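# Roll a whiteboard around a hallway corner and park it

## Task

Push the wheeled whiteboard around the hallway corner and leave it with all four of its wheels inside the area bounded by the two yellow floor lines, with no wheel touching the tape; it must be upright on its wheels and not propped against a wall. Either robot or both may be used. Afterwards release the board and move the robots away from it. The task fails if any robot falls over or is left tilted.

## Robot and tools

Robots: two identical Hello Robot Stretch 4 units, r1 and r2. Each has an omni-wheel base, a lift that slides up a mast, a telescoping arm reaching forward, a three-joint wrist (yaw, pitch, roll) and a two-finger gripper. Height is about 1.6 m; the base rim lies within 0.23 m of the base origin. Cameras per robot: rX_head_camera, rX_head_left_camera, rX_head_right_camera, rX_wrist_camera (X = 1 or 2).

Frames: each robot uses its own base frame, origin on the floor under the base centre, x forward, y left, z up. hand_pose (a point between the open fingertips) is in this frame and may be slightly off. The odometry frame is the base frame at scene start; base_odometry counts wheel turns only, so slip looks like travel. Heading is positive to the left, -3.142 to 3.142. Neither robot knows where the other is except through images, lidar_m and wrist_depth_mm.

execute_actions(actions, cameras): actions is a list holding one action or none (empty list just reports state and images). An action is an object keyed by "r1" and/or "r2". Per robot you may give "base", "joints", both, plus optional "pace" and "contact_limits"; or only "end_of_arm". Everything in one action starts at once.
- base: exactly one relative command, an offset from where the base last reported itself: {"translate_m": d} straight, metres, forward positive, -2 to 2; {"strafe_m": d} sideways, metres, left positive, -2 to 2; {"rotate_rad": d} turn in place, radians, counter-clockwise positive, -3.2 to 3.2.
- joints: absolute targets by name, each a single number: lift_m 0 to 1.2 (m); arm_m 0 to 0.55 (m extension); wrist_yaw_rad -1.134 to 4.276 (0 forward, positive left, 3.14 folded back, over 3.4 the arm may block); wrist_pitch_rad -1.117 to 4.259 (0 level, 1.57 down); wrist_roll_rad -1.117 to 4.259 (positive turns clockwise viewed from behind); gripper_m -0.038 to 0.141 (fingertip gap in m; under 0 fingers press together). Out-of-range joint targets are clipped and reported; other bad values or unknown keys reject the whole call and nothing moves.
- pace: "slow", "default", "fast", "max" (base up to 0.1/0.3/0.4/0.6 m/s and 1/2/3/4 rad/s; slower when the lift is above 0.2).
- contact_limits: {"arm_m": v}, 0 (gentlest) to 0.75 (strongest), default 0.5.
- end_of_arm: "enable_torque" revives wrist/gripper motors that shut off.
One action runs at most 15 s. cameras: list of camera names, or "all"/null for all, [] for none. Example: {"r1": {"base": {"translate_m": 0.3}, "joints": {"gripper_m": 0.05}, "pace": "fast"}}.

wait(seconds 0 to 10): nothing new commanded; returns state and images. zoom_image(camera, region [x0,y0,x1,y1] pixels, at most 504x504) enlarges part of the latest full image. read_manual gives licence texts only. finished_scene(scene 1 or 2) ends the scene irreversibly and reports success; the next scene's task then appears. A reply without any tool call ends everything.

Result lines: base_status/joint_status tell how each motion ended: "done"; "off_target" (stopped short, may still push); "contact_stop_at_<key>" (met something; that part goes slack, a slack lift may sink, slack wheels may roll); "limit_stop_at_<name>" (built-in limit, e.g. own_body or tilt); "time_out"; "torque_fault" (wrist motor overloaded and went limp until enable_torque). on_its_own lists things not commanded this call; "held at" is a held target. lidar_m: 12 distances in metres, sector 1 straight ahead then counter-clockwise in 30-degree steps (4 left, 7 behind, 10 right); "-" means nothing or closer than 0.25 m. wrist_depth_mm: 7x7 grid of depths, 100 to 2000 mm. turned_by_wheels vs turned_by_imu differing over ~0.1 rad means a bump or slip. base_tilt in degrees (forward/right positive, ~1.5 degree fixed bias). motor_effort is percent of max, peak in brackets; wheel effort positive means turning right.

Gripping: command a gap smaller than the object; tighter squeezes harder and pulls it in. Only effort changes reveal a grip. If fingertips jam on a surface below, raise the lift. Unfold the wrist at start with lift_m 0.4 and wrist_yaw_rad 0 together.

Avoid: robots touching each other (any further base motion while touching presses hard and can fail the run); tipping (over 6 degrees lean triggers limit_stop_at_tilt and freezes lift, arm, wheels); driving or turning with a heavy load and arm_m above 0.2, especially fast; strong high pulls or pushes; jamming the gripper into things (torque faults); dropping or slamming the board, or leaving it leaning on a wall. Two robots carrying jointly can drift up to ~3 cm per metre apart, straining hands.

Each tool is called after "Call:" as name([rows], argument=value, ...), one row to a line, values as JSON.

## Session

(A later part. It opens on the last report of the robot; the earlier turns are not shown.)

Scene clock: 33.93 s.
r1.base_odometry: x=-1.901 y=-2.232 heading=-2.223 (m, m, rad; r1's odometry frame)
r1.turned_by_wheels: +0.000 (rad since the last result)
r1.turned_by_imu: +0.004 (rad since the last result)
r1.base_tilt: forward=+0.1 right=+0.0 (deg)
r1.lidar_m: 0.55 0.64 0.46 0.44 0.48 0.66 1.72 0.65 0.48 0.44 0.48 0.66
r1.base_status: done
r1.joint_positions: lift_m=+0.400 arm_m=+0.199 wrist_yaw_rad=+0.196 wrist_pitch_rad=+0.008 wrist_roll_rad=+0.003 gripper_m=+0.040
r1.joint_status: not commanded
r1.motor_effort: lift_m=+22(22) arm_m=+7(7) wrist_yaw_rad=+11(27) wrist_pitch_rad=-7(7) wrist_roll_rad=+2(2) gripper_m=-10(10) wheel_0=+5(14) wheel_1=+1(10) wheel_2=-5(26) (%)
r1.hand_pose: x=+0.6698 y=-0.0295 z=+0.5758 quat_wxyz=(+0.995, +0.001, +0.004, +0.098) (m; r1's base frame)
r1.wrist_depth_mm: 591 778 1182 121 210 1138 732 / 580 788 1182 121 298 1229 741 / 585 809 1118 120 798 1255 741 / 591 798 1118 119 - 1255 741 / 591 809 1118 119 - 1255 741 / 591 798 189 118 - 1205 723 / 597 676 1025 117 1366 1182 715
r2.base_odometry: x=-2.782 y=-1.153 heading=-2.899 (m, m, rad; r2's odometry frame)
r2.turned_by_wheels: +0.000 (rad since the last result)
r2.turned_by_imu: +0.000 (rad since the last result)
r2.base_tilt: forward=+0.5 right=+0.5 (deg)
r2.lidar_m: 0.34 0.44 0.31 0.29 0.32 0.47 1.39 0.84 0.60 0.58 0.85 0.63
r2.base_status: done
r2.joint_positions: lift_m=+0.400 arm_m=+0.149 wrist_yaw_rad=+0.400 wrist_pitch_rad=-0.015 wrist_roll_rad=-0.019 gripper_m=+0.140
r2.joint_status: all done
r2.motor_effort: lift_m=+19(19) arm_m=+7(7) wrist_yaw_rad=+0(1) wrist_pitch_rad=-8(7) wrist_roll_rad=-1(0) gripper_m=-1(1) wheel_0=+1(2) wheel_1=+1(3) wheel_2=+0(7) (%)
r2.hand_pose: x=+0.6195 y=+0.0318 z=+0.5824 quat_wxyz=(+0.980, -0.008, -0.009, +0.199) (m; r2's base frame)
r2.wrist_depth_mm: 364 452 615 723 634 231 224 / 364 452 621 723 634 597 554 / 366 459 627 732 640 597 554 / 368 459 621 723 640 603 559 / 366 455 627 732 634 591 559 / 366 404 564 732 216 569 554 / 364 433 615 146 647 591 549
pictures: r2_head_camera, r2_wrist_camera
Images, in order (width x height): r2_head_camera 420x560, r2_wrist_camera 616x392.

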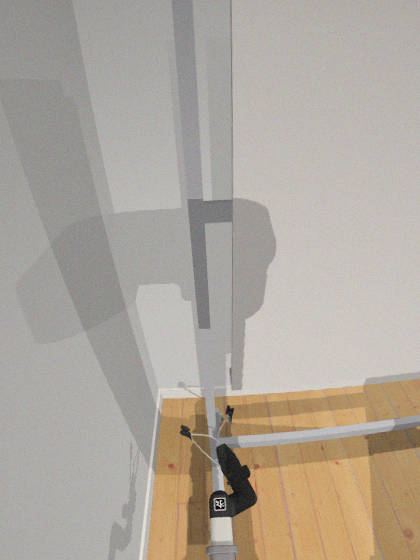

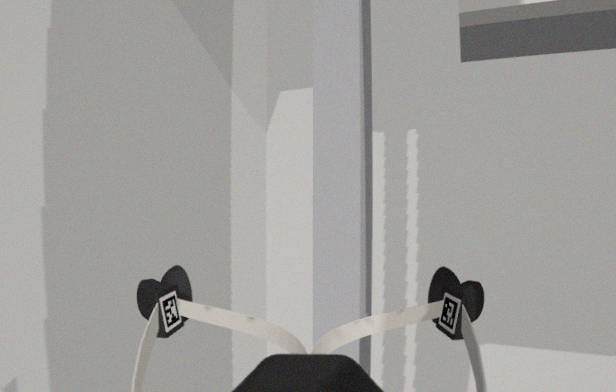

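Call:
execute_actions([
  {"r2": {"joints": {"arm_m": 0.2, "gripper_m": 0.0}}},
], cameras=["r2_head_camera", "r2_wrist_camera"])

Scene clock: 36.40 s.
r1.base_odometry: x=-1.901 y=-2.232 heading=-2.223 (m, m, rad; r1's odometry frame)
r1.turned_by_wheels: +0.000 (rad since the last result)
r1.turned_by_imu: +0.001 (rad since the last result)
r1.base_tilt: forward=+0.2 right=+0.0 (deg)
r1.lidar_m: 0.55 0.65 0.44 0.43 0.47 0.67 1.71 0.66 0.46 0.45 0.47 0.66
r1.base_status: not commanded
r1.joint_positions: lift_m=+0.400 arm_m=+0.199 wrist_yaw_rad=+0.198 wrist_pitch_rad=+0.008 wrist_roll_rad=+0.003 gripper_m=+0.040
r1.joint_status: not commanded
r1.motor_effort: lift_m=+22(22) arm_m=+6(6) wrist_yaw_rad=+5(12) wrist_pitch_rad=-6(7) wrist_roll_rad=+1(1) gripper_m=-9(11) wheel_0=+5(5) wheel_1=+2(2) wheel_2=-6(5) (%)
r1.hand_pose: x=+0.6698 y=-0.0289 z=+0.5758 quat_wxyz=(+0.995, +0.001, +0.004, +0.099) (m; r1's base frame)
r1.wrist_depth_mm: 585 778 1160 121 211 1160 732 / 580 788 1182 121 300 1255 750 / 585 788 1118 120 798 1255 759 / 585 798 1118 119 - 1281 750 / 585 798 1098 119 - 1255 750 / 585 798 189 118 - 1229 732 / 597 683 1008 117 1336 1160 715
r2.base_odometry: x=-2.782 y=-1.153 heading=-2.899 (m, m, rad; r2's odometry frame)
r2.turned_by_wheels: +0.000 (rad since the last result)
r2.turned_by_imu: +0.001 (rad since the last result)
r2.base_tilt: forward=+0.5 right=+0.5 (deg)
r2.lidar_m: 0.32 0.46 0.31 0.30 0.33 0.45 1.38 0.84 0.60 0.57 0.87 0.62
r2.base_status: not commanded
r2.joint_positions: lift_m=+0.400 arm_m=+0.199 wrist_yaw_rad=+0.401 wrist_pitch_rad=-0.015 wrist_roll_rad=-0.020 gripper_m=+0.000
r2.joint_status: all done
r2.motor_effort: lift_m=+19(18) arm_m=+4(6) wrist_yaw_rad=-5(5) wrist_pitch_rad=-8(6) wrist_roll_rad=-2(0) gripper_m=-14(13) wheel_0=+1(1) wheel_1=+1(1) wheel_2=+1(1) (%)
r2.hand_pose: x=+0.6698 y=+0.0322 z=+0.5824 quat_wxyz=(+0.980, -0.008, -0.009, +0.199) (m; r2's base frame)
r2.wrist_depth_mm: 362 449 615 171 609 544 508 / 364 452 615 171 603 549 512 / 366 455 621 171 603 554 508 / 366 455 621 171 609 549 512 / 366 452 621 170 609 554 508 / 364 452 535 170 192 554 508 / 359 418 615 141 603 535 508
pictures: r2_head_camera, r2_wrist_camera
Images, in order (width x height): r2_head_camera 420x560, r2_wrist_camera 616x392.

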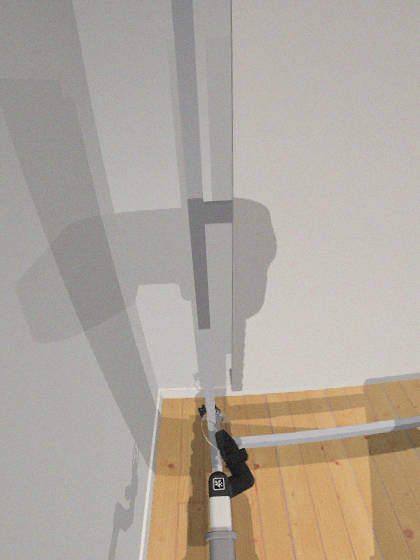

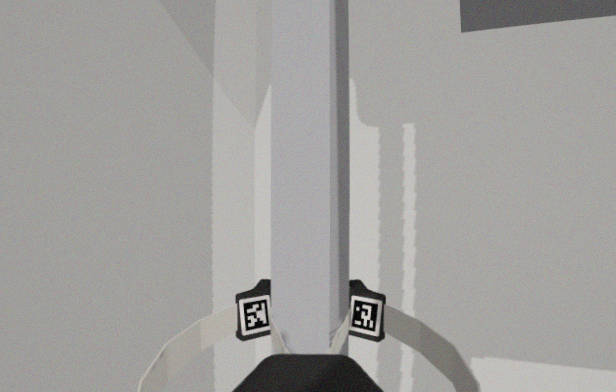

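Call:
execute_actions([
  {"r1": {"base": {"rotate_rad": -0.11}, "pace": "slow"}, "r2": {"base": {"translate_m": -0.4}}},
], cameras=["r1_head_camera", "r1_wrist_camera", "r2_head_camera", "r2_wrist_camera"])

Scene clock: 39.77 s.
r1.base_odometry: x=-1.901 y=-2.232 heading=-2.333 (m, m, rad; r1's odometry frame)
r1.turned_by_wheels: -0.110 (rad since the last result)
r1.turned_by_imu: -0.108 (rad since the last result)
r1.base_tilt: forward=+0.1 right=+0.0 (deg)
r1.lidar_m: 0.60 0.71 0.47 0.44 0.46 0.60 1.33 0.75 0.49 0.43 0.44 0.60
r1.base_status: done
r1.joint_positions: lift_m=+0.400 arm_m=+0.200 wrist_yaw_rad=+0.200 wrist_pitch_rad=+0.007 wrist_roll_rad=+0.003 gripper_m=+0.040
r1.joint_status: not commanded
r1.motor_effort: lift_m=+22(22) arm_m=+3(7) wrist_yaw_rad=+0(45) wrist_pitch_rad=-4(9) wrist_roll_rad=+2(2) gripper_m=-5(11) wheel_0=+0(19) wheel_1=+1(9) wheel_2=+4(17) (%)
r1.hand_pose: x=+0.6705 y=-0.0285 z=+0.5760 quat_wxyz=(+0.995, +0.001, +0.004, +0.100) (m; r1's base frame)
r1.wrist_depth_mm: 715 991 - 180 - 798 554 / 707 991 - 178 1708 820 535 / 715 1025 - 177 - 820 544 / 723 1025 - 175 - 820 539 / 715 1042 - 174 - 809 539 / 715 1025 213 174 1397 798 535 / 732 891 759 169 1182 778 539
r2.base_odometry: x=-2.394 y=-1.058 heading=-2.901 (m, m, rad; r2's odometry frame)
r2.turned_by_wheels: -0.001 (rad since the last result)
r2.turned_by_imu: -0.009 (rad since the last result)
r2.base_tilt: forward=+0.5 right=+0.4 (deg)
r2.lidar_m: 0.33 0.46 0.31 0.30 0.33 0.47 1.31 0.84 0.61 0.57 0.61 0.71
r2.base_status: done
r2.joint_positions: lift_m=+0.400 arm_m=+0.200 wrist_yaw_rad=+0.389 wrist_pitch_rad=-0.014 wrist_roll_rad=-0.020 gripper_m=+0.000
r2.joint_status: not commanded
r2.on_its_own: wrist_yaw_rad is at rest, and its effort (+30) is outside its rest range (-13 to +13)
r2.motor_effort: lift_m=+19(19) arm_m=+0(4) wrist_yaw_rad=+30(46) wrist_pitch_rad=-8(10) wrist_roll_rad=+0(0) gripper_m=-12(17) wheel_0=-10(13) wheel_1=-4(15) wheel_2=-4(14) (%)
r2.hand_pose: x=+0.6709 y=+0.0286 z=+0.5823 quat_wxyz=(+0.981, -0.008, -0.009, +0.193) (m; r2's base frame)
r2.wrist_depth_mm: 377 473 654 163 976 223 225 / 379 473 661 163 991 904 831 / 382 477 661 163 991 904 831 / 382 480 661 163 991 904 842 / 382 480 661 163 991 904 831 / 379 477 597 163 190 904 831 / 377 455 661 146 976 878 842
pictures: r1_head_camera, r1_wrist_camera, r2_head_camera, r2_wrist_camera
Images, in order (width x height): r1_head_camera 420x560, r1_wrist_camera 616x392, r2_head_camera 420x560, r2_wrist_camera 616x392.

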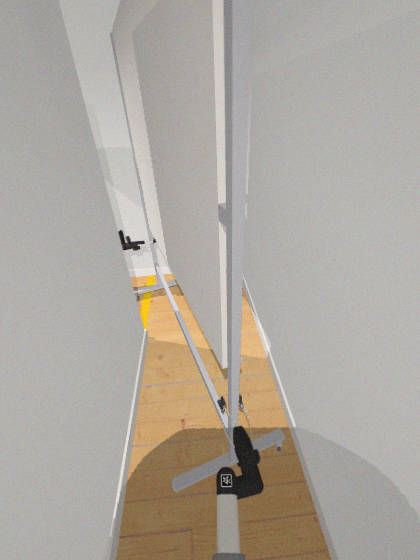

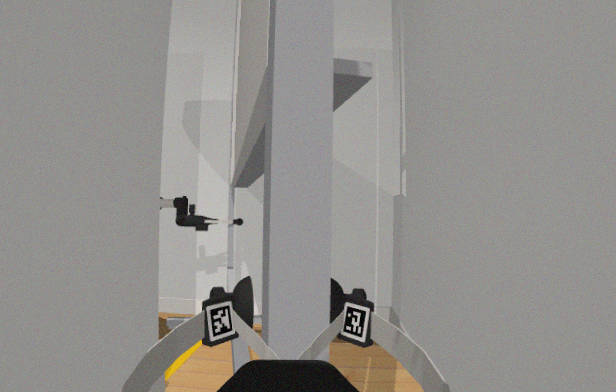

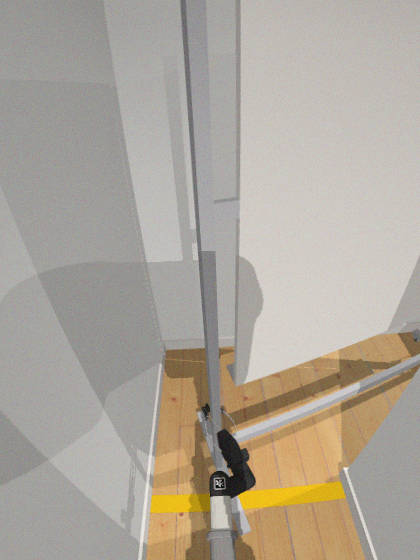

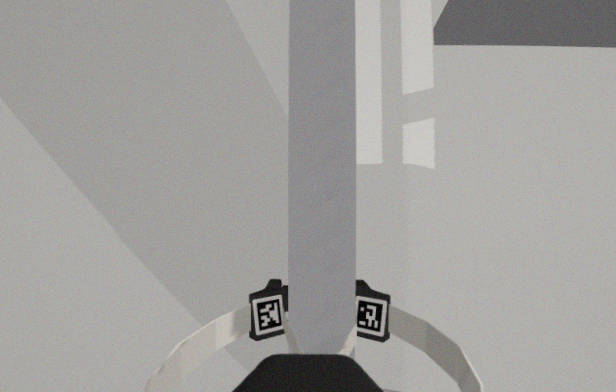

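Call:
zoom_image(camera="r1_head_camera", region=[120, 300, 340, 520])

Region (120, 300, 340, 520) of r1_head_camera's 420x560 image, scaled by 2.291, with more detail than that image has.

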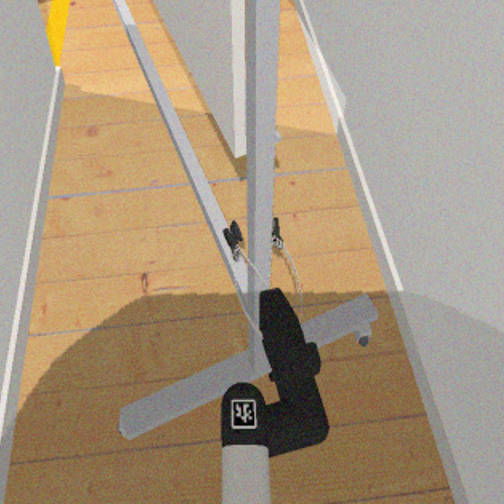

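Call:
execute_actions([
  {"r1": {"base": {"translate_m": 0.22}}, "r2": {"base": {"translate_m": -0.285}, "joints": {"wrist_yaw_rad": 0.45}}},
], cameras=["r1_head_camera", "r1_wrist_camera", "r2_head_camera", "r2_wrist_camera"])

Scene clock: 42.60 s.
r1.base_odometry: x=-2.052 y=-2.391 heading=-2.334 (m, m, rad; r1's odometry frame)
r1.turned_by_wheels: -0.001 (rad since the last result)
r1.turned_by_imu: +0.000 (rad since the last result)
r1.base_tilt: forward=+0.1 right=+0.0 (deg)
r1.lidar_m: 0.55 0.73 0.51 0.46 0.48 0.62 1.37 0.70 0.46 0.41 0.44 0.55
r1.base_status: done
r1.joint_positions: lift_m=+0.400 arm_m=+0.200 wrist_yaw_rad=+0.194 wrist_pitch_rad=+0.008 wrist_roll_rad=+0.003 gripper_m=+0.040
r1.joint_status: not commanded
r1.on_its_own: wrist_yaw_rad is at rest, and its effort (+18) is outside its rest range (-13 to +13)
r1.motor_effort: lift_m=+22(22) arm_m=+3(3) wrist_yaw_rad=+18(36) wrist_pitch_rad=-7(7) wrist_roll_rad=+2(2) gripper_m=-7(7) wheel_0=+3(17) wheel_1=+2(10) wheel_2=-12(18) (%)
r1.hand_pose: x=+0.6704 y=-0.0303 z=+0.5758 quat_wxyz=(+0.995, +0.001, +0.004, +0.097) (m; r1's base frame)
r1.wrist_depth_mm: 759 991 236 131 1808 741 508 / 741 1537 304 131 1808 741 496 / 750 1308 480 130 1808 741 496 / 759 1708 1921 129 1756 750 496 / 759 1983 1983 129 1756 750 496 / 750 1576 189 128 1098 723 500 / 759 891 1336 126 1255 707 496
r2.base_odometry: x=-2.117 y=-0.989 heading=-2.899 (m, m, rad; r2's odometry frame)
r2.turned_by_wheels: +0.001 (rad since the last result)
r2.turned_by_imu: -0.004 (rad since the last result)
r2.base_tilt: forward=+0.6 right=+0.5 (deg)
r2.lidar_m: 0.40 0.46 0.30 0.29 0.31 0.45 1.24 0.86 0.60 0.57 0.62 0.76
r2.base_status: done
r2.joint_positions: lift_m=+0.400 arm_m=+0.200 wrist_yaw_rad=+0.462 wrist_pitch_rad=-0.014 wrist_roll_rad=-0.020 gripper_m=+0.000
r2.joint_status: all done
r2.on_its_own: wrist_yaw_rad is at rest, and its effort (-37) is outside its rest range (-13 to +13)
r2.motor_effort: lift_m=+19(18) arm_m=+0(0) wrist_yaw_rad=-37(52) wrist_pitch_rad=-8(10) wrist_roll_rad=+1(0) gripper_m=-13(16) wheel_0=+8(21) wheel_1=+3(12) wheel_2=+7(10) (%)
r2.hand_pose: x=+0.6681 y=+0.0504 z=+0.5823 quat_wxyz=(+0.973, -0.008, -0.009, +0.229) (m; r2's base frame)
r2.wrist_depth_mm: 345 424 564 173 1160 223 225 / 345 427 564 173 1281 1160 1042 / 347 430 569 173 1255 1138 1042 / 349 427 569 173 1255 1160 1060 / 347 430 569 173 1255 1160 1060 / 345 427 496 173 1229 1160 1042 / 345 394 569 161 1229 1118 1042
pictures: r1_head_camera, r1_wrist_camera, r2_head_camera, r2_wrist_camera
Images, in order (width x height): r1_head_camera 420x560, r1_wrist_camera 616x392, r2_head_camera 420x560, r2_wrist_camera 616x392.

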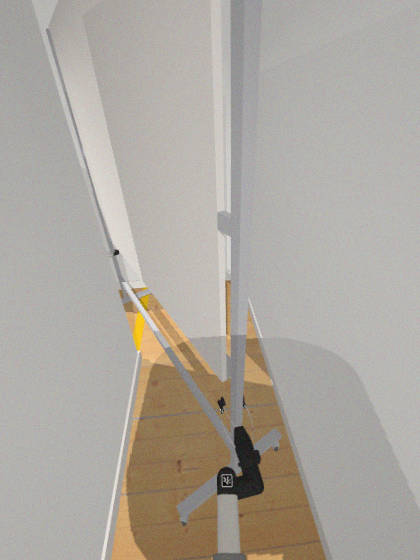

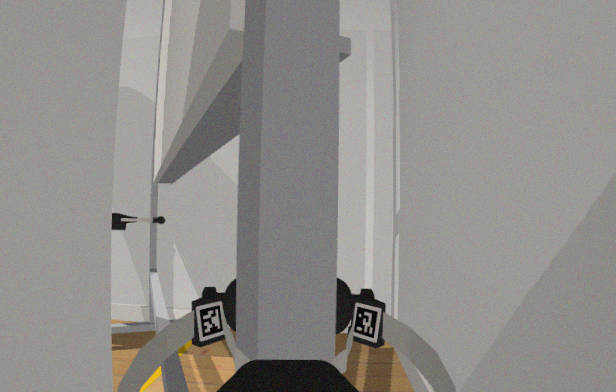

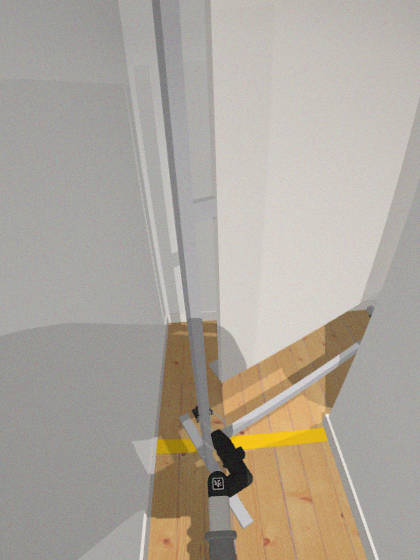

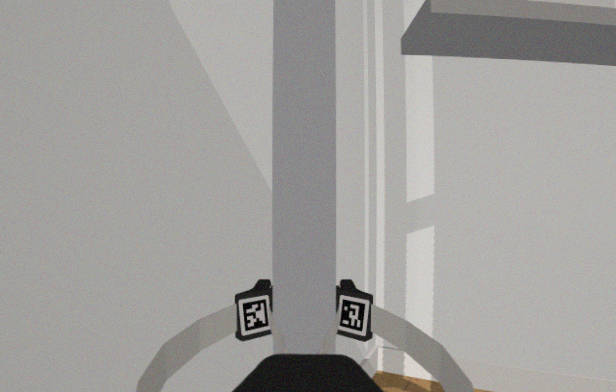

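Call:
zoom_image(camera="r2_head_camera", region=[130, 300, 390, 540])

Call:
zoom_image(camera="r1_head_camera", region=[100, 270, 340, 530])

Region (130, 300, 390, 540) of r2_head_camera's 420x560 image, scaled by 1.938, with more detail than that image has; it fills the top 465 rows of this view, and the rest is white.

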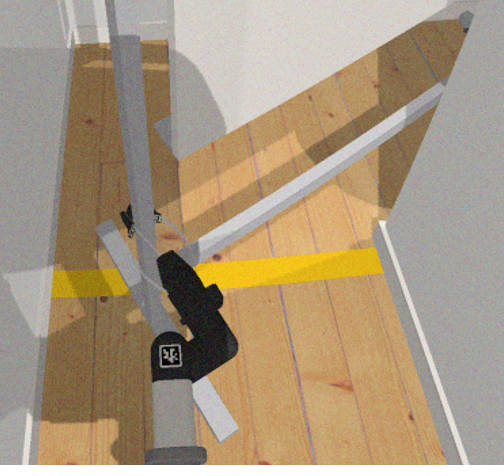

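Region (100, 270, 340, 530) of r1_head_camera's 420x560 image, scaled by 1.938, with more detail than that image has; it fills the left 465 columns of this view, and the rest is white.

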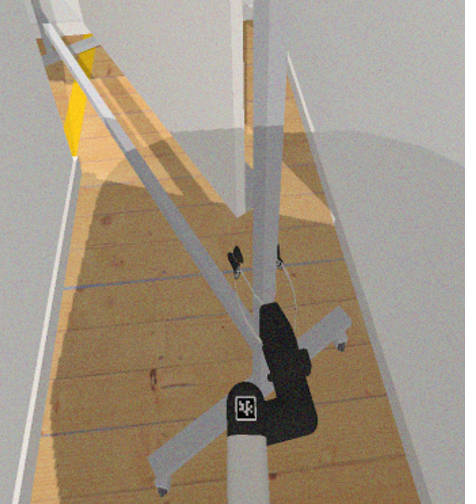

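Call:
execute_actions([
  {"r1": {"base": {"translate_m": 0.175}, "joints": {"wrist_yaw_rad": 0.1}}, "r2": {"base": {"translate_m": -0.195}, "joints": {"wrist_yaw_rad": 0.5}}},
], cameras=["r1_head_camera", "r2_head_camera", "r2_head_right_camera"])

Scene clock: 46.10 s.
r1.base_odometry: x=-2.173 y=-2.518 heading=-2.334 (m, m, rad; r1's odometry frame)
r1.turned_by_wheels: +0.000 (rad since the last result)
r1.turned_by_imu: +0.000 (rad since the last result)
r1.base_tilt: forward=+0.2 right=+0.0 (deg)
r1.lidar_m: 0.55 0.78 0.53 0.47 0.50 0.65 1.43 0.67 0.45 0.40 0.42 0.55
r1.base_status: done
r1.joint_positions: lift_m=+0.400 arm_m=+0.200 wrist_yaw_rad=+0.095 wrist_pitch_rad=+0.007 wrist_roll_rad=+0.003 gripper_m=+0.040
r1.joint_status: all done
r1.motor_effort: lift_m=+21(22) arm_m=+2(3) wrist_yaw_rad=+13(39) wrist_pitch_rad=-6(8) wrist_roll_rad=+2(2) gripper_m=-7(7) wheel_0=+3(18) wheel_1=+4(10) wheel_2=-9(23) (%)
r1.hand_pose: x=+0.6659 y=-0.0596 z=+0.5758 quat_wxyz=(+0.999, +0.001, +0.004, +0.048) (m; r1's base frame)
r1.wrist_depth_mm: 1182 310 206 128 1078 559 407 / 1182 334 277 127 1098 564 410 / 991 683 1756 127 1098 564 402 / 1708 1708 1756 126 1078 569 399 / 1661 1756 1708 126 1060 559 399 / 1661 1708 180 125 759 549 404 / 1042 1308 750 121 854 539 397
r2.base_odometry: x=-1.928 y=-0.943 heading=-2.898 (m, m, rad; r2's odometry frame)
r2.turned_by_wheels: +0.001 (rad since the last result)
r2.turned_by_imu: +0.003 (rad since the last result)
r2.base_tilt: forward=+0.6 right=+0.4 (deg)
r2.lidar_m: 0.46 0.46 0.32 0.30 0.30 0.45 1.23 0.87 0.61 0.58 0.61 0.41
r2.base_status: done
r2.joint_positions: lift_m=+0.400 arm_m=+0.200 wrist_yaw_rad=+0.508 wrist_pitch_rad=-0.014 wrist_roll_rad=-0.020 gripper_m=+0.000
r2.joint_status: all done
r2.on_its_own: wrist_yaw_rad is at rest, and its effort (-23) is outside its rest range (-13 to +13)
r2.motor_effort: lift_m=+19(19) arm_m=+0(0) wrist_yaw_rad=-23(31) wrist_pitch_rad=-8(11) wrist_roll_rad=+0(0) gripper_m=-14(17) wheel_0=+6(8) wheel_1=+1(9) wheel_2=+5(14) (%)
r2.hand_pose: x=+0.6655 y=+0.0639 z=+0.5823 quat_wxyz=(+0.968, -0.008, -0.009, +0.251) (m; r2's base frame)
r2.wrist_depth_mm: 332 404 535 174 1008 223 224 / 334 410 535 174 1308 1308 1182 / 336 410 535 174 1308 1281 1205 / 336 410 535 174 1308 1308 1205 / 336 407 535 174 1308 1308 1182 / 334 407 469 174 1182 1336 1205 / 332 377 530 150 1098 1255 1182
pictures: r1_head_camera, r2_head_camera, r2_head_right_camera
Images, in order (width x height): r1_head_camera 420x560, r2_head_camera 420x560, r2_head_right_camera 420x672.

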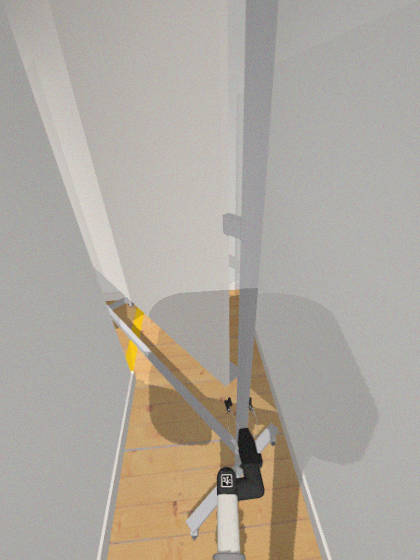

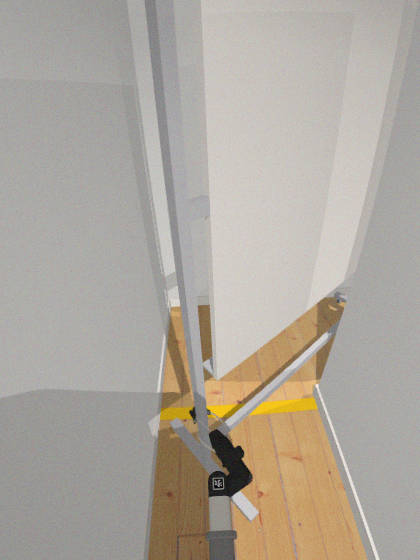

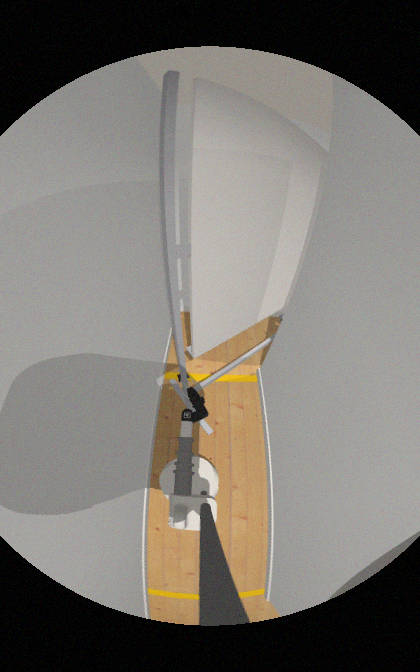

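Call:
zoom_image(camera="r2_head_camera", region=[130, 280, 370, 530])

Call:
zoom_image(camera="r1_head_camera", region=[90, 280, 330, 540])

Region (130, 280, 370, 530) of r2_head_camera's 420x560 image, scaled by 2.016, with more detail than that image has; it fills the left 484 columns of this view, and the rest is white.

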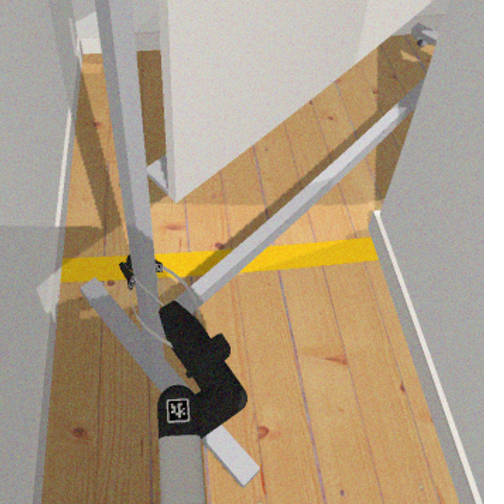

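Region (90, 280, 330, 540) of r1_head_camera's 420x560 image, scaled by 1.938, with more detail than that image has; it fills the left 465 columns of this view, and the rest is white.

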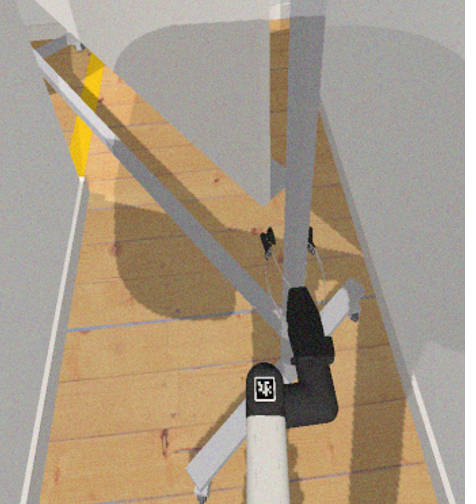

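Call:
execute_actions([
  {"r1": {"base": {"translate_m": 0.095}, "joints": {"wrist_yaw_rad": 0.05}}, "r2": {"base": {"translate_m": -0.108}, "joints": {"wrist_yaw_rad": 0.45}}},
], cameras=["r1_head_camera", "r2_head_camera"])

Scene clock: 48.40 s.
r1.base_odometry: x=-2.239 y=-2.586 heading=-2.333 (m, m, rad; r1's odometry frame)
r1.turned_by_wheels: +0.000 (rad since the last result)
r1.turned_by_imu: +0.000 (rad since the last result)
r1.base_tilt: forward=+0.1 right=+0.0 (deg)
r1.lidar_m: 0.55 0.80 0.55 0.49 0.50 0.66 1.45 0.65 0.43 0.39 0.41 0.54
r1.base_status: done
r1.joint_positions: lift_m=+0.400 arm_m=+0.200 wrist_yaw_rad=+0.048 wrist_pitch_rad=+0.008 wrist_roll_rad=+0.003 gripper_m=+0.040
r1.joint_status: all done
r1.motor_effort: lift_m=+22(22) arm_m=+3(3) wrist_yaw_rad=+6(36) wrist_pitch_rad=-7(6) wrist_roll_rad=+2(2) gripper_m=-7(9) wheel_0=+6(12) wheel_1=+2(9) wheel_2=-4(22) (%)
r1.hand_pose: x=+0.6628 y=-0.0735 z=+0.5758 quat_wxyz=(+1.000, +0.001, +0.004, +0.024) (m; r1's base frame)
r1.wrist_depth_mm: 379 235 205 131 904 496 373 / 382 298 276 129 904 500 375 / 554 1576 1618 128 904 504 375 / 1537 1576 1661 126 904 504 366 / 1576 1618 1618 125 878 500 375 / 1537 1618 189 125 661 492 366 / 1397 1308 1336 124 741 480 362
r2.base_odometry: x=-1.823 y=-0.917 heading=-2.898 (m, m, rad; r2's odometry frame)
r2.turned_by_wheels: +0.000 (rad since the last result)
r2.turned_by_imu: +0.004 (rad since the last result)
r2.base_tilt: forward=+0.6 right=+0.4 (deg)
r2.lidar_m: 0.47 0.45 0.32 0.29 0.31 0.45 1.26 0.86 0.62 0.58 0.61 0.44
r2.base_status: done
r2.joint_positions: lift_m=+0.400 arm_m=+0.200 wrist_yaw_rad=+0.454 wrist_pitch_rad=-0.014 wrist_roll_rad=-0.020 gripper_m=+0.000
r2.joint_status: all done
r2.motor_effort: lift_m=+18(19) arm_m=+0(0) wrist_yaw_rad=-11(53) wrist_pitch_rad=-8(8) wrist_roll_rad=+0(0) gripper_m=-13(16) wheel_0=+1(6) wheel_1=+0(2) wheel_2=+2(16) (%)
r2.hand_pose: x=+0.6685 y=+0.0479 z=+0.5823 quat_wxyz=(+0.974, -0.008, -0.009, +0.225) (m; r2's base frame)
r2.wrist_depth_mm: 345 427 569 176 254 223 228 / 347 427 574 175 1464 1366 320 / 347 427 569 176 1499 1397 1308 / 349 430 569 175 1499 1430 1308 / 349 430 574 175 1499 1430 1281 / 347 427 204 176 1281 1397 1308 / 345 394 574 160 1255 1308 1281
pictures: r1_head_camera, r2_head_camera
Images, in order (width x height): r1_head_camera 420x560, r2_head_camera 420x560.

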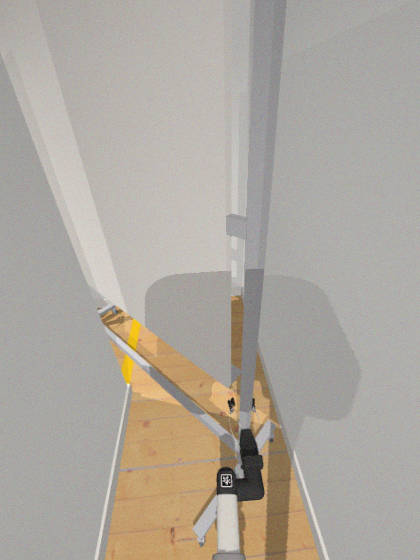

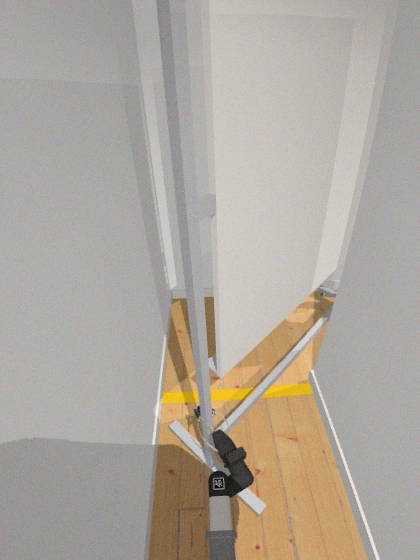

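Call:
zoom_image(camera="r2_head_camera", region=[130, 270, 370, 520])

Call:
zoom_image(camera="r1_head_camera", region=[80, 290, 320, 550])

Region (130, 270, 370, 520) of r2_head_camera's 420x560 image, scaled by 2.016, with more detail than that image has; it fills the left 484 columns of this view, and the rest is white.

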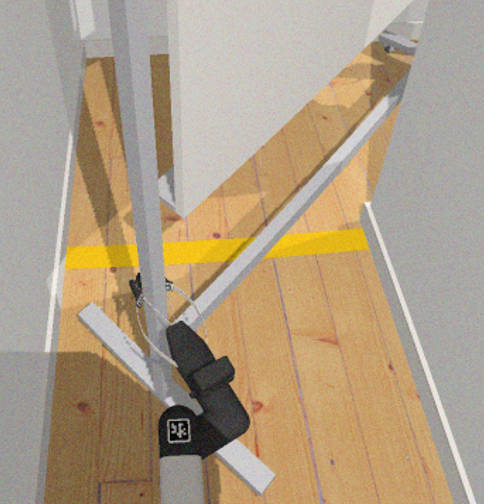

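Region (80, 290, 320, 550) of r1_head_camera's 420x560 image, scaled by 1.938, with more detail than that image has; it fills the left 465 columns of this view, and the rest is white.

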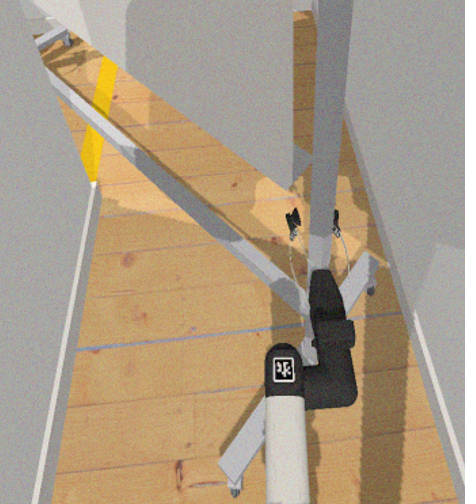

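Call:
execute_actions([
  {"r1": {"base": {"translate_m": 0.165}}, "r2": {"base": {"translate_m": -0.116}, "joints": {"wrist_yaw_rad": 0.35, "arm_m": 0.175}}},
], cameras=["r1_head_camera", "r2_head_camera"])

Scene clock: 50.70 s.
r1.base_odometry: x=-2.352 y=-2.705 heading=-2.334 (m, m, rad; r1's odometry frame)
r1.turned_by_wheels: -0.001 (rad since the last result)
r1.turned_by_imu: +0.000 (rad since the last result)
r1.base_tilt: forward=+0.1 right=+0.0 (deg)
r1.lidar_m: 0.56 0.79 0.55 0.49 0.53 0.66 1.51 0.63 0.42 0.38 0.39 0.53
r1.base_status: done
r1.joint_positions: lift_m=+0.400 arm_m=+0.200 wrist_yaw_rad=+0.040 wrist_pitch_rad=+0.007 wrist_roll_rad=+0.003 gripper_m=+0.040
r1.joint_status: not commanded
r1.on_its_own: wrist_yaw_rad is at rest, and its effort (+29) is outside its rest range (-13 to +13)
r1.motor_effort: lift_m=+22(22) arm_m=+3(2) wrist_yaw_rad=+29(27) wrist_pitch_rad=-5(5) wrist_roll_rad=+2(2) gripper_m=-4(7) wheel_0=+1(11) wheel_1=+3(9) wheel_2=-13(20) (%)
r1.hand_pose: x=+0.6622 y=-0.0757 z=+0.5759 quat_wxyz=(+1.000, +0.001, +0.004, +0.020) (m; r1's base frame)
r1.wrist_depth_mm: 253 216 216 132 809 455 340 / 293 300 1464 131 820 459 343 / 1397 1430 1464 130 809 462 343 / 1430 1430 1464 129 798 462 345 / 1397 1397 1430 129 798 455 342 / 1397 1430 189 129 597 449 338 / 1366 1308 1308 126 661 439 332
r2.base_odometry: x=-1.710 y=-0.889 heading=-2.898 (m, m, rad; r2's odometry frame)
r2.turned_by_wheels: +0.001 (rad since the last result)
r2.turned_by_imu: +0.010 (rad since the last result)
r2.base_tilt: forward=+0.5 right=+0.4 (deg)
r2.lidar_m: 0.51 0.44 0.31 0.29 0.32 0.45 1.35 0.84 0.62 0.57 0.62 0.46
r2.base_status: done
r2.joint_positions: lift_m=+0.400 arm_m=+0.176 wrist_yaw_rad=+0.356 wrist_pitch_rad=-0.015 wrist_roll_rad=-0.020 gripper_m=+0.000
r2.joint_status: all done
r2.on_its_own: wrist_yaw_rad is at rest, and its effort (-18) is outside its rest range (-13 to +13)
r2.motor_effort: lift_m=+18(18) arm_m=-4(16) wrist_yaw_rad=-18(57) wrist_pitch_rad=-7(12) wrist_roll_rad=+1(0) gripper_m=-10(18) wheel_0=+4(6) wheel_1=+2(6) wheel_2=+1(20) (%)
r2.hand_pose: x=+0.6475 y=+0.0186 z=+0.5826 quat_wxyz=(+0.984, -0.008, -0.009, +0.177) (m; r2's base frame)
r2.wrist_depth_mm: 364 462 640 174 240 250 297 / 368 462 640 174 1576 325 320 / 368 462 647 174 1661 1537 1430 / 370 469 654 173 1661 1537 1430 / 370 469 647 174 1661 1537 1430 / 368 462 191 174 1618 1537 1430 / 366 421 640 156 1255 1308 1366
pictures: r1_head_camera, r2_head_camera
Images, in order (width x height): r1_head_camera 420x560, r2_head_camera 420x560.

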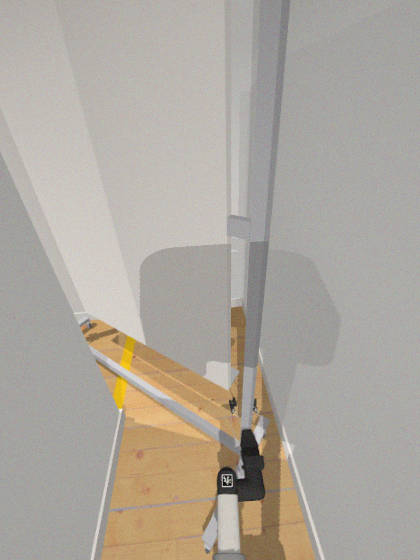

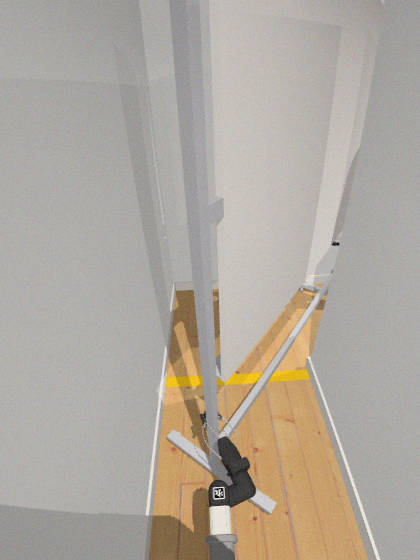

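Call:
zoom_image(camera="r2_head_camera", region=[130, 270, 370, 520])

Region (130, 270, 370, 520) of r2_head_camera's 420x560 image, scaled by 2.016, with more detail than that image has; it fills the left 484 columns of this view, and the rest is white.

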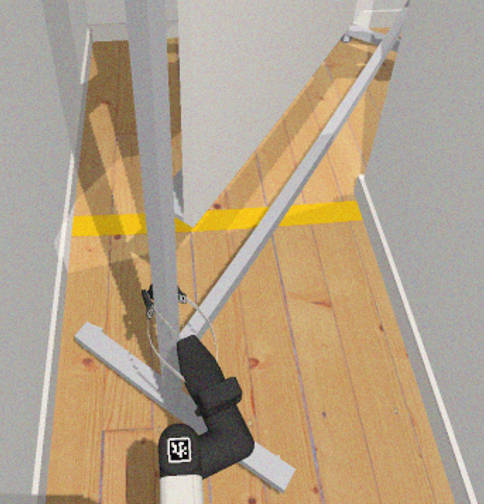

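Call:
execute_actions([
  {"r1": {"base": {"translate_m": 0.24}}, "r2": {"base": {"translate_m": -0.118}, "joints": {"wrist_yaw_rad": 0.28, "arm_m": 0.16}, "pace": "slow"}},
], cameras=["r1_head_camera", "r2_head_camera"])

Scene clock: 53.50 s.
r1.base_odometry: x=-2.518 y=-2.878 heading=-2.334 (m, m, rad; r1's odometry frame)
r1.turned_by_wheels: +0.000 (rad since the last result)
r1.turned_by_imu: -0.014 (rad since the last result)
r1.base_tilt: forward=+0.1 right=+0.0 (deg)
r1.lidar_m: 0.54 0.68 0.57 0.53 0.56 0.73 1.52 0.59 0.40 0.35 0.36 0.47
r1.base_status: done
r1.joint_positions: lift_m=+0.400 arm_m=+0.200 wrist_yaw_rad=+0.046 wrist_pitch_rad=+0.007 wrist_roll_rad=+0.003 gripper_m=+0.040
r1.joint_status: not commanded
r1.on_its_own: wrist_yaw_rad is at rest, and its effort (+14) is outside its rest range (-13 to +13)
r1.motor_effort: lift_m=+21(22) arm_m=+2(3) wrist_yaw_rad=+14(60) wrist_pitch_rad=-6(6) wrist_roll_rad=+2(2) gripper_m=-7(7) wheel_0=+2(5) wheel_1=+3(8) wheel_2=-7(28) (%)
r1.hand_pose: x=+0.6627 y=-0.0741 z=+0.5760 quat_wxyz=(+1.000, +0.001, +0.003, +0.023) (m; r1's base frame)
r1.wrist_depth_mm: 211 208 219 125 699 394 296 / 293 1182 1229 124 691 397 297 / 1160 1205 1229 123 691 397 297 / 1160 1205 1205 122 691 397 298 / 1160 1182 1205 123 683 394 296 / 1138 1160 197 122 517 387 293 / 1160 1138 1182 120 564 379 287
r2.base_odometry: x=-1.596 y=-0.860 heading=-2.897 (m, m, rad; r2's odometry frame)
r2.turned_by_wheels: +0.001 (rad since the last result)
r2.turned_by_imu: +0.003 (rad since the last result)
r2.base_tilt: forward=+0.6 right=+0.4 (deg)
r2.lidar_m: 0.53 0.43 0.32 0.28 0.32 0.45 1.35 0.83 0.61 0.58 0.61 0.51
r2.base_status: done
r2.joint_positions: lift_m=+0.400 arm_m=+0.161 wrist_yaw_rad=+0.287 wrist_pitch_rad=-0.014 wrist_roll_rad=-0.020 gripper_m=+0.000
r2.joint_status: all done
r2.on_its_own: wrist_yaw_rad is at rest, and its effort (-20) is outside its rest range (-13 to +13)
r2.motor_effort: lift_m=+18(19) arm_m=-6(10) wrist_yaw_rad=-20(58) wrist_pitch_rad=-8(8) wrist_roll_rad=+0(1) gripper_m=-16(15) wheel_0=+2(8) wheel_1=+0(1) wheel_2=+6(14) (%)
r2.hand_pose: x=+0.6333 y=-0.0023 z=+0.5823 quat_wxyz=(+0.990, -0.009, -0.009, +0.143) (m; r2's base frame)
r2.wrist_depth_mm: 387 496 715 182 255 351 609 / 389 504 732 181 330 373 627 / 394 504 723 181 1808 1618 778 / 394 508 723 181 1808 1661 1576 / 394 504 723 181 1756 1661 1576 / 392 500 192 175 1661 1661 1576 / 389 459 715 144 1336 1308 668
pictures: r1_head_camera, r2_head_camera
Images, in order (width x height): r1_head_camera 420x560, r2_head_camera 420x560.

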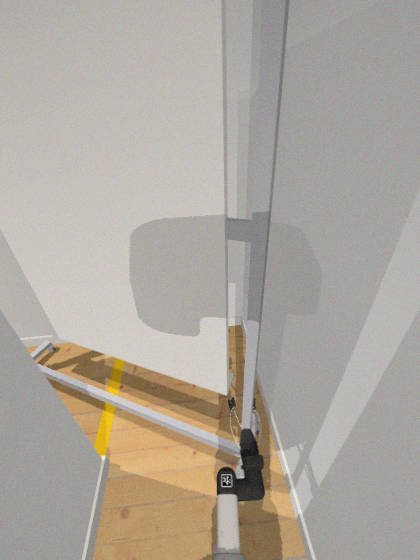

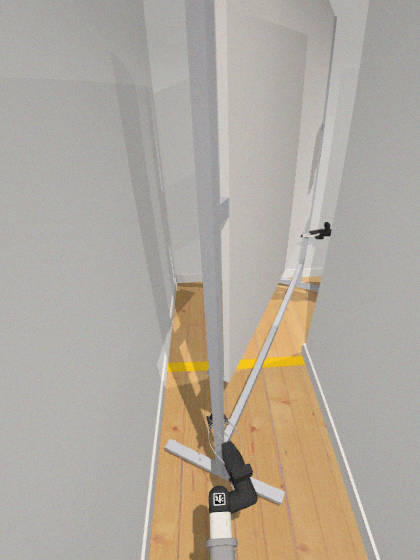

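Call:
execute_actions(actions=[])

Scene clock: 53.97 s.
r1.base_odometry: x=-2.518 y=-2.878 heading=-2.334 (m, m, rad; r1's odometry frame)
r1.turned_by_wheels: +0.000 (rad since the last result)
r1.turned_by_imu: +0.000 (rad since the last result)
r1.base_tilt: forward=+0.1 right=+0.0 (deg)
r1.lidar_m: 0.55 0.67 0.58 0.53 0.55 0.70 1.48 0.61 0.41 0.34 0.37 0.47
r1.base_status: done
r1.joint_positions: lift_m=+0.400 arm_m=+0.200 wrist_yaw_rad=+0.046 wrist_pitch_rad=+0.007 wrist_roll_rad=+0.003 gripper_m=+0.040
r1.joint_status: not commanded
r1.motor_effort: lift_m=+21(22) arm_m=+2(3) wrist_yaw_rad=+12(60) wrist_pitch_rad=-4(6) wrist_roll_rad=+2(2) gripper_m=-8(7) wheel_0=+2(5) wheel_1=+3(8) wheel_2=-7(28) (%)
r1.hand_pose: x=+0.6627 y=-0.0741 z=+0.5760 quat_wxyz=(+1.000, +0.001, +0.003, +0.023) (m; r1's base frame)
r1.wrist_depth_mm: 211 208 219 125 699 394 296 / 293 1182 1229 124 699 397 298 / 1160 1182 1229 123 699 399 298 / 1160 1205 1229 123 691 397 298 / 1160 1182 1205 123 683 394 296 / 1138 1182 198 122 512 389 291 / 1138 1160 1182 120 569 379 289
r2.base_odometry: x=-1.596 y=-0.860 heading=-2.897 (m, m, rad; r2's odometry frame)
r2.turned_by_wheels: +0.000 (rad since the last result)
r2.turned_by_imu: +0.000 (rad since the last result)
r2.base_tilt: forward=+0.6 right=+0.4 (deg)
r2.lidar_m: 0.54 0.44 0.31 0.29 0.31 0.45 1.38 0.86 0.60 0.58 0.61 0.51
r2.base_status: done
r2.joint_positions: lift_m=+0.400 arm_m=+0.161 wrist_yaw_rad=+0.287 wrist_pitch_rad=-0.014 wrist_roll_rad=-0.020 gripper_m=+0.000
r2.joint_status: all done
r2.on_its_own: wrist_yaw_rad is at rest, and its effort (-20) is outside its rest range (-13 to +13)
r2.motor_effort: lift_m=+18(19) arm_m=-6(10) wrist_yaw_rad=-20(58) wrist_pitch_rad=-9(8) wrist_roll_rad=+0(1) gripper_m=-15(15) wheel_0=+2(8) wheel_1=+0(1) wheel_2=+6(14) (%)
r2.hand_pose: x=+0.6333 y=-0.0023 z=+0.5823 quat_wxyz=(+0.990, -0.009, -0.009, +0.143) (m; r2's base frame)
r2.wrist_depth_mm: 389 496 715 181 255 349 609 / 392 500 732 181 330 375 627 / 392 500 732 181 1808 1661 778 / 394 504 723 181 1808 1708 1537 / 394 504 732 181 1808 1708 1576 / 392 504 191 175 1661 1661 1537 / 389 459 723 143 1366 1308 668
pictures: r1_head_camera, r1_head_left_camera, r1_head_right_camera, r1_wrist_camera, r2_head_camera, r2_head_left_camera, r2_head_right_camera, r2_wrist_camera
Images, in order (width x height): r1_head_camera 420x560, r1_head_left_camera 420x672, r1_head_right_camera 420x672, r1_wrist_camera 616x392, r2_head_camera 420x560, r2_head_left_camera 420x672, r2_head_right_camera 420x672, r2_wrist_camera 616x392.

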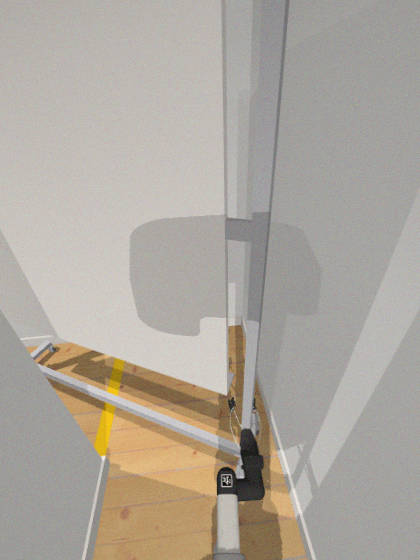

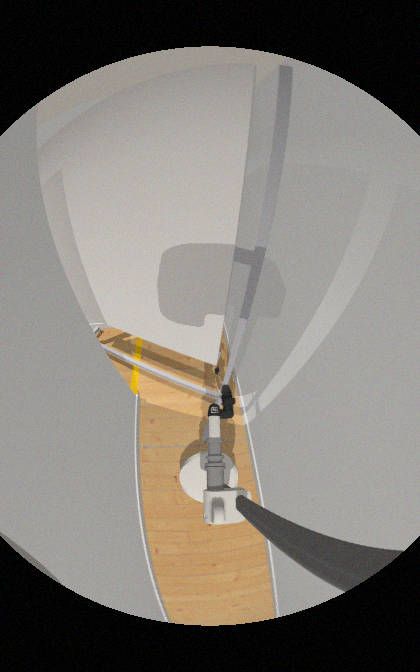

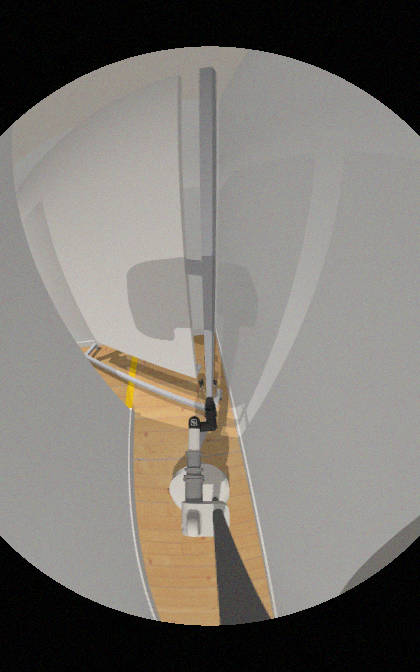

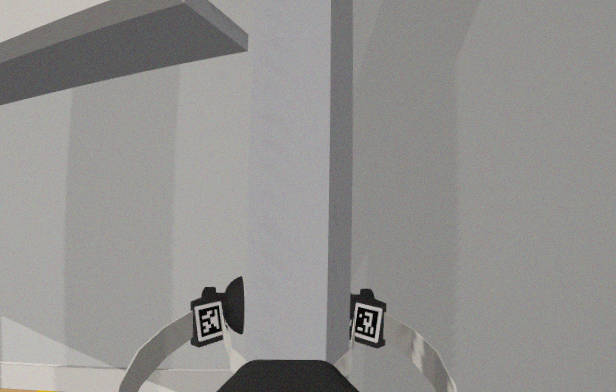

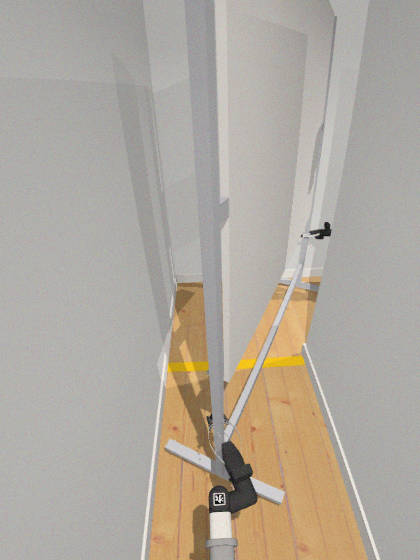

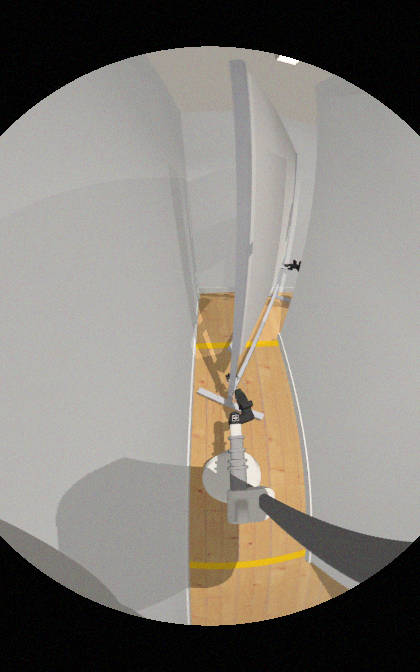

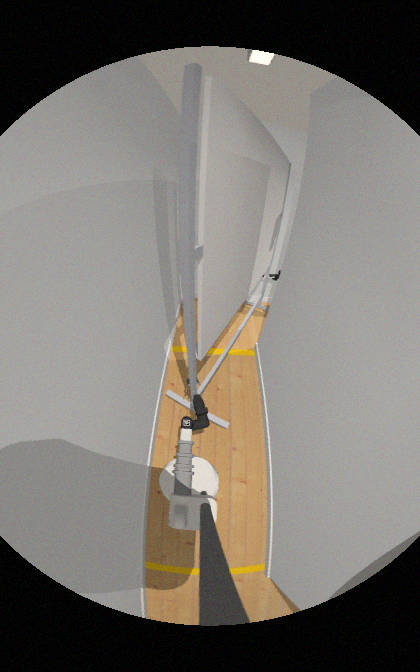

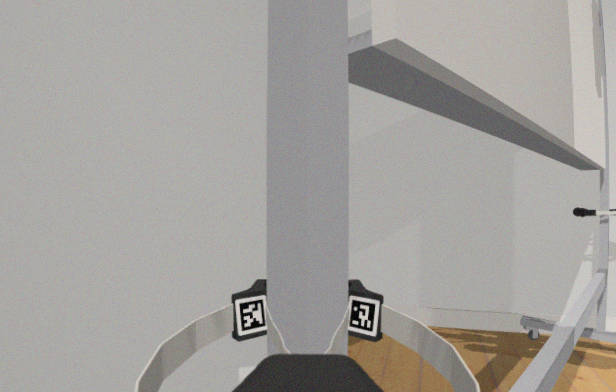

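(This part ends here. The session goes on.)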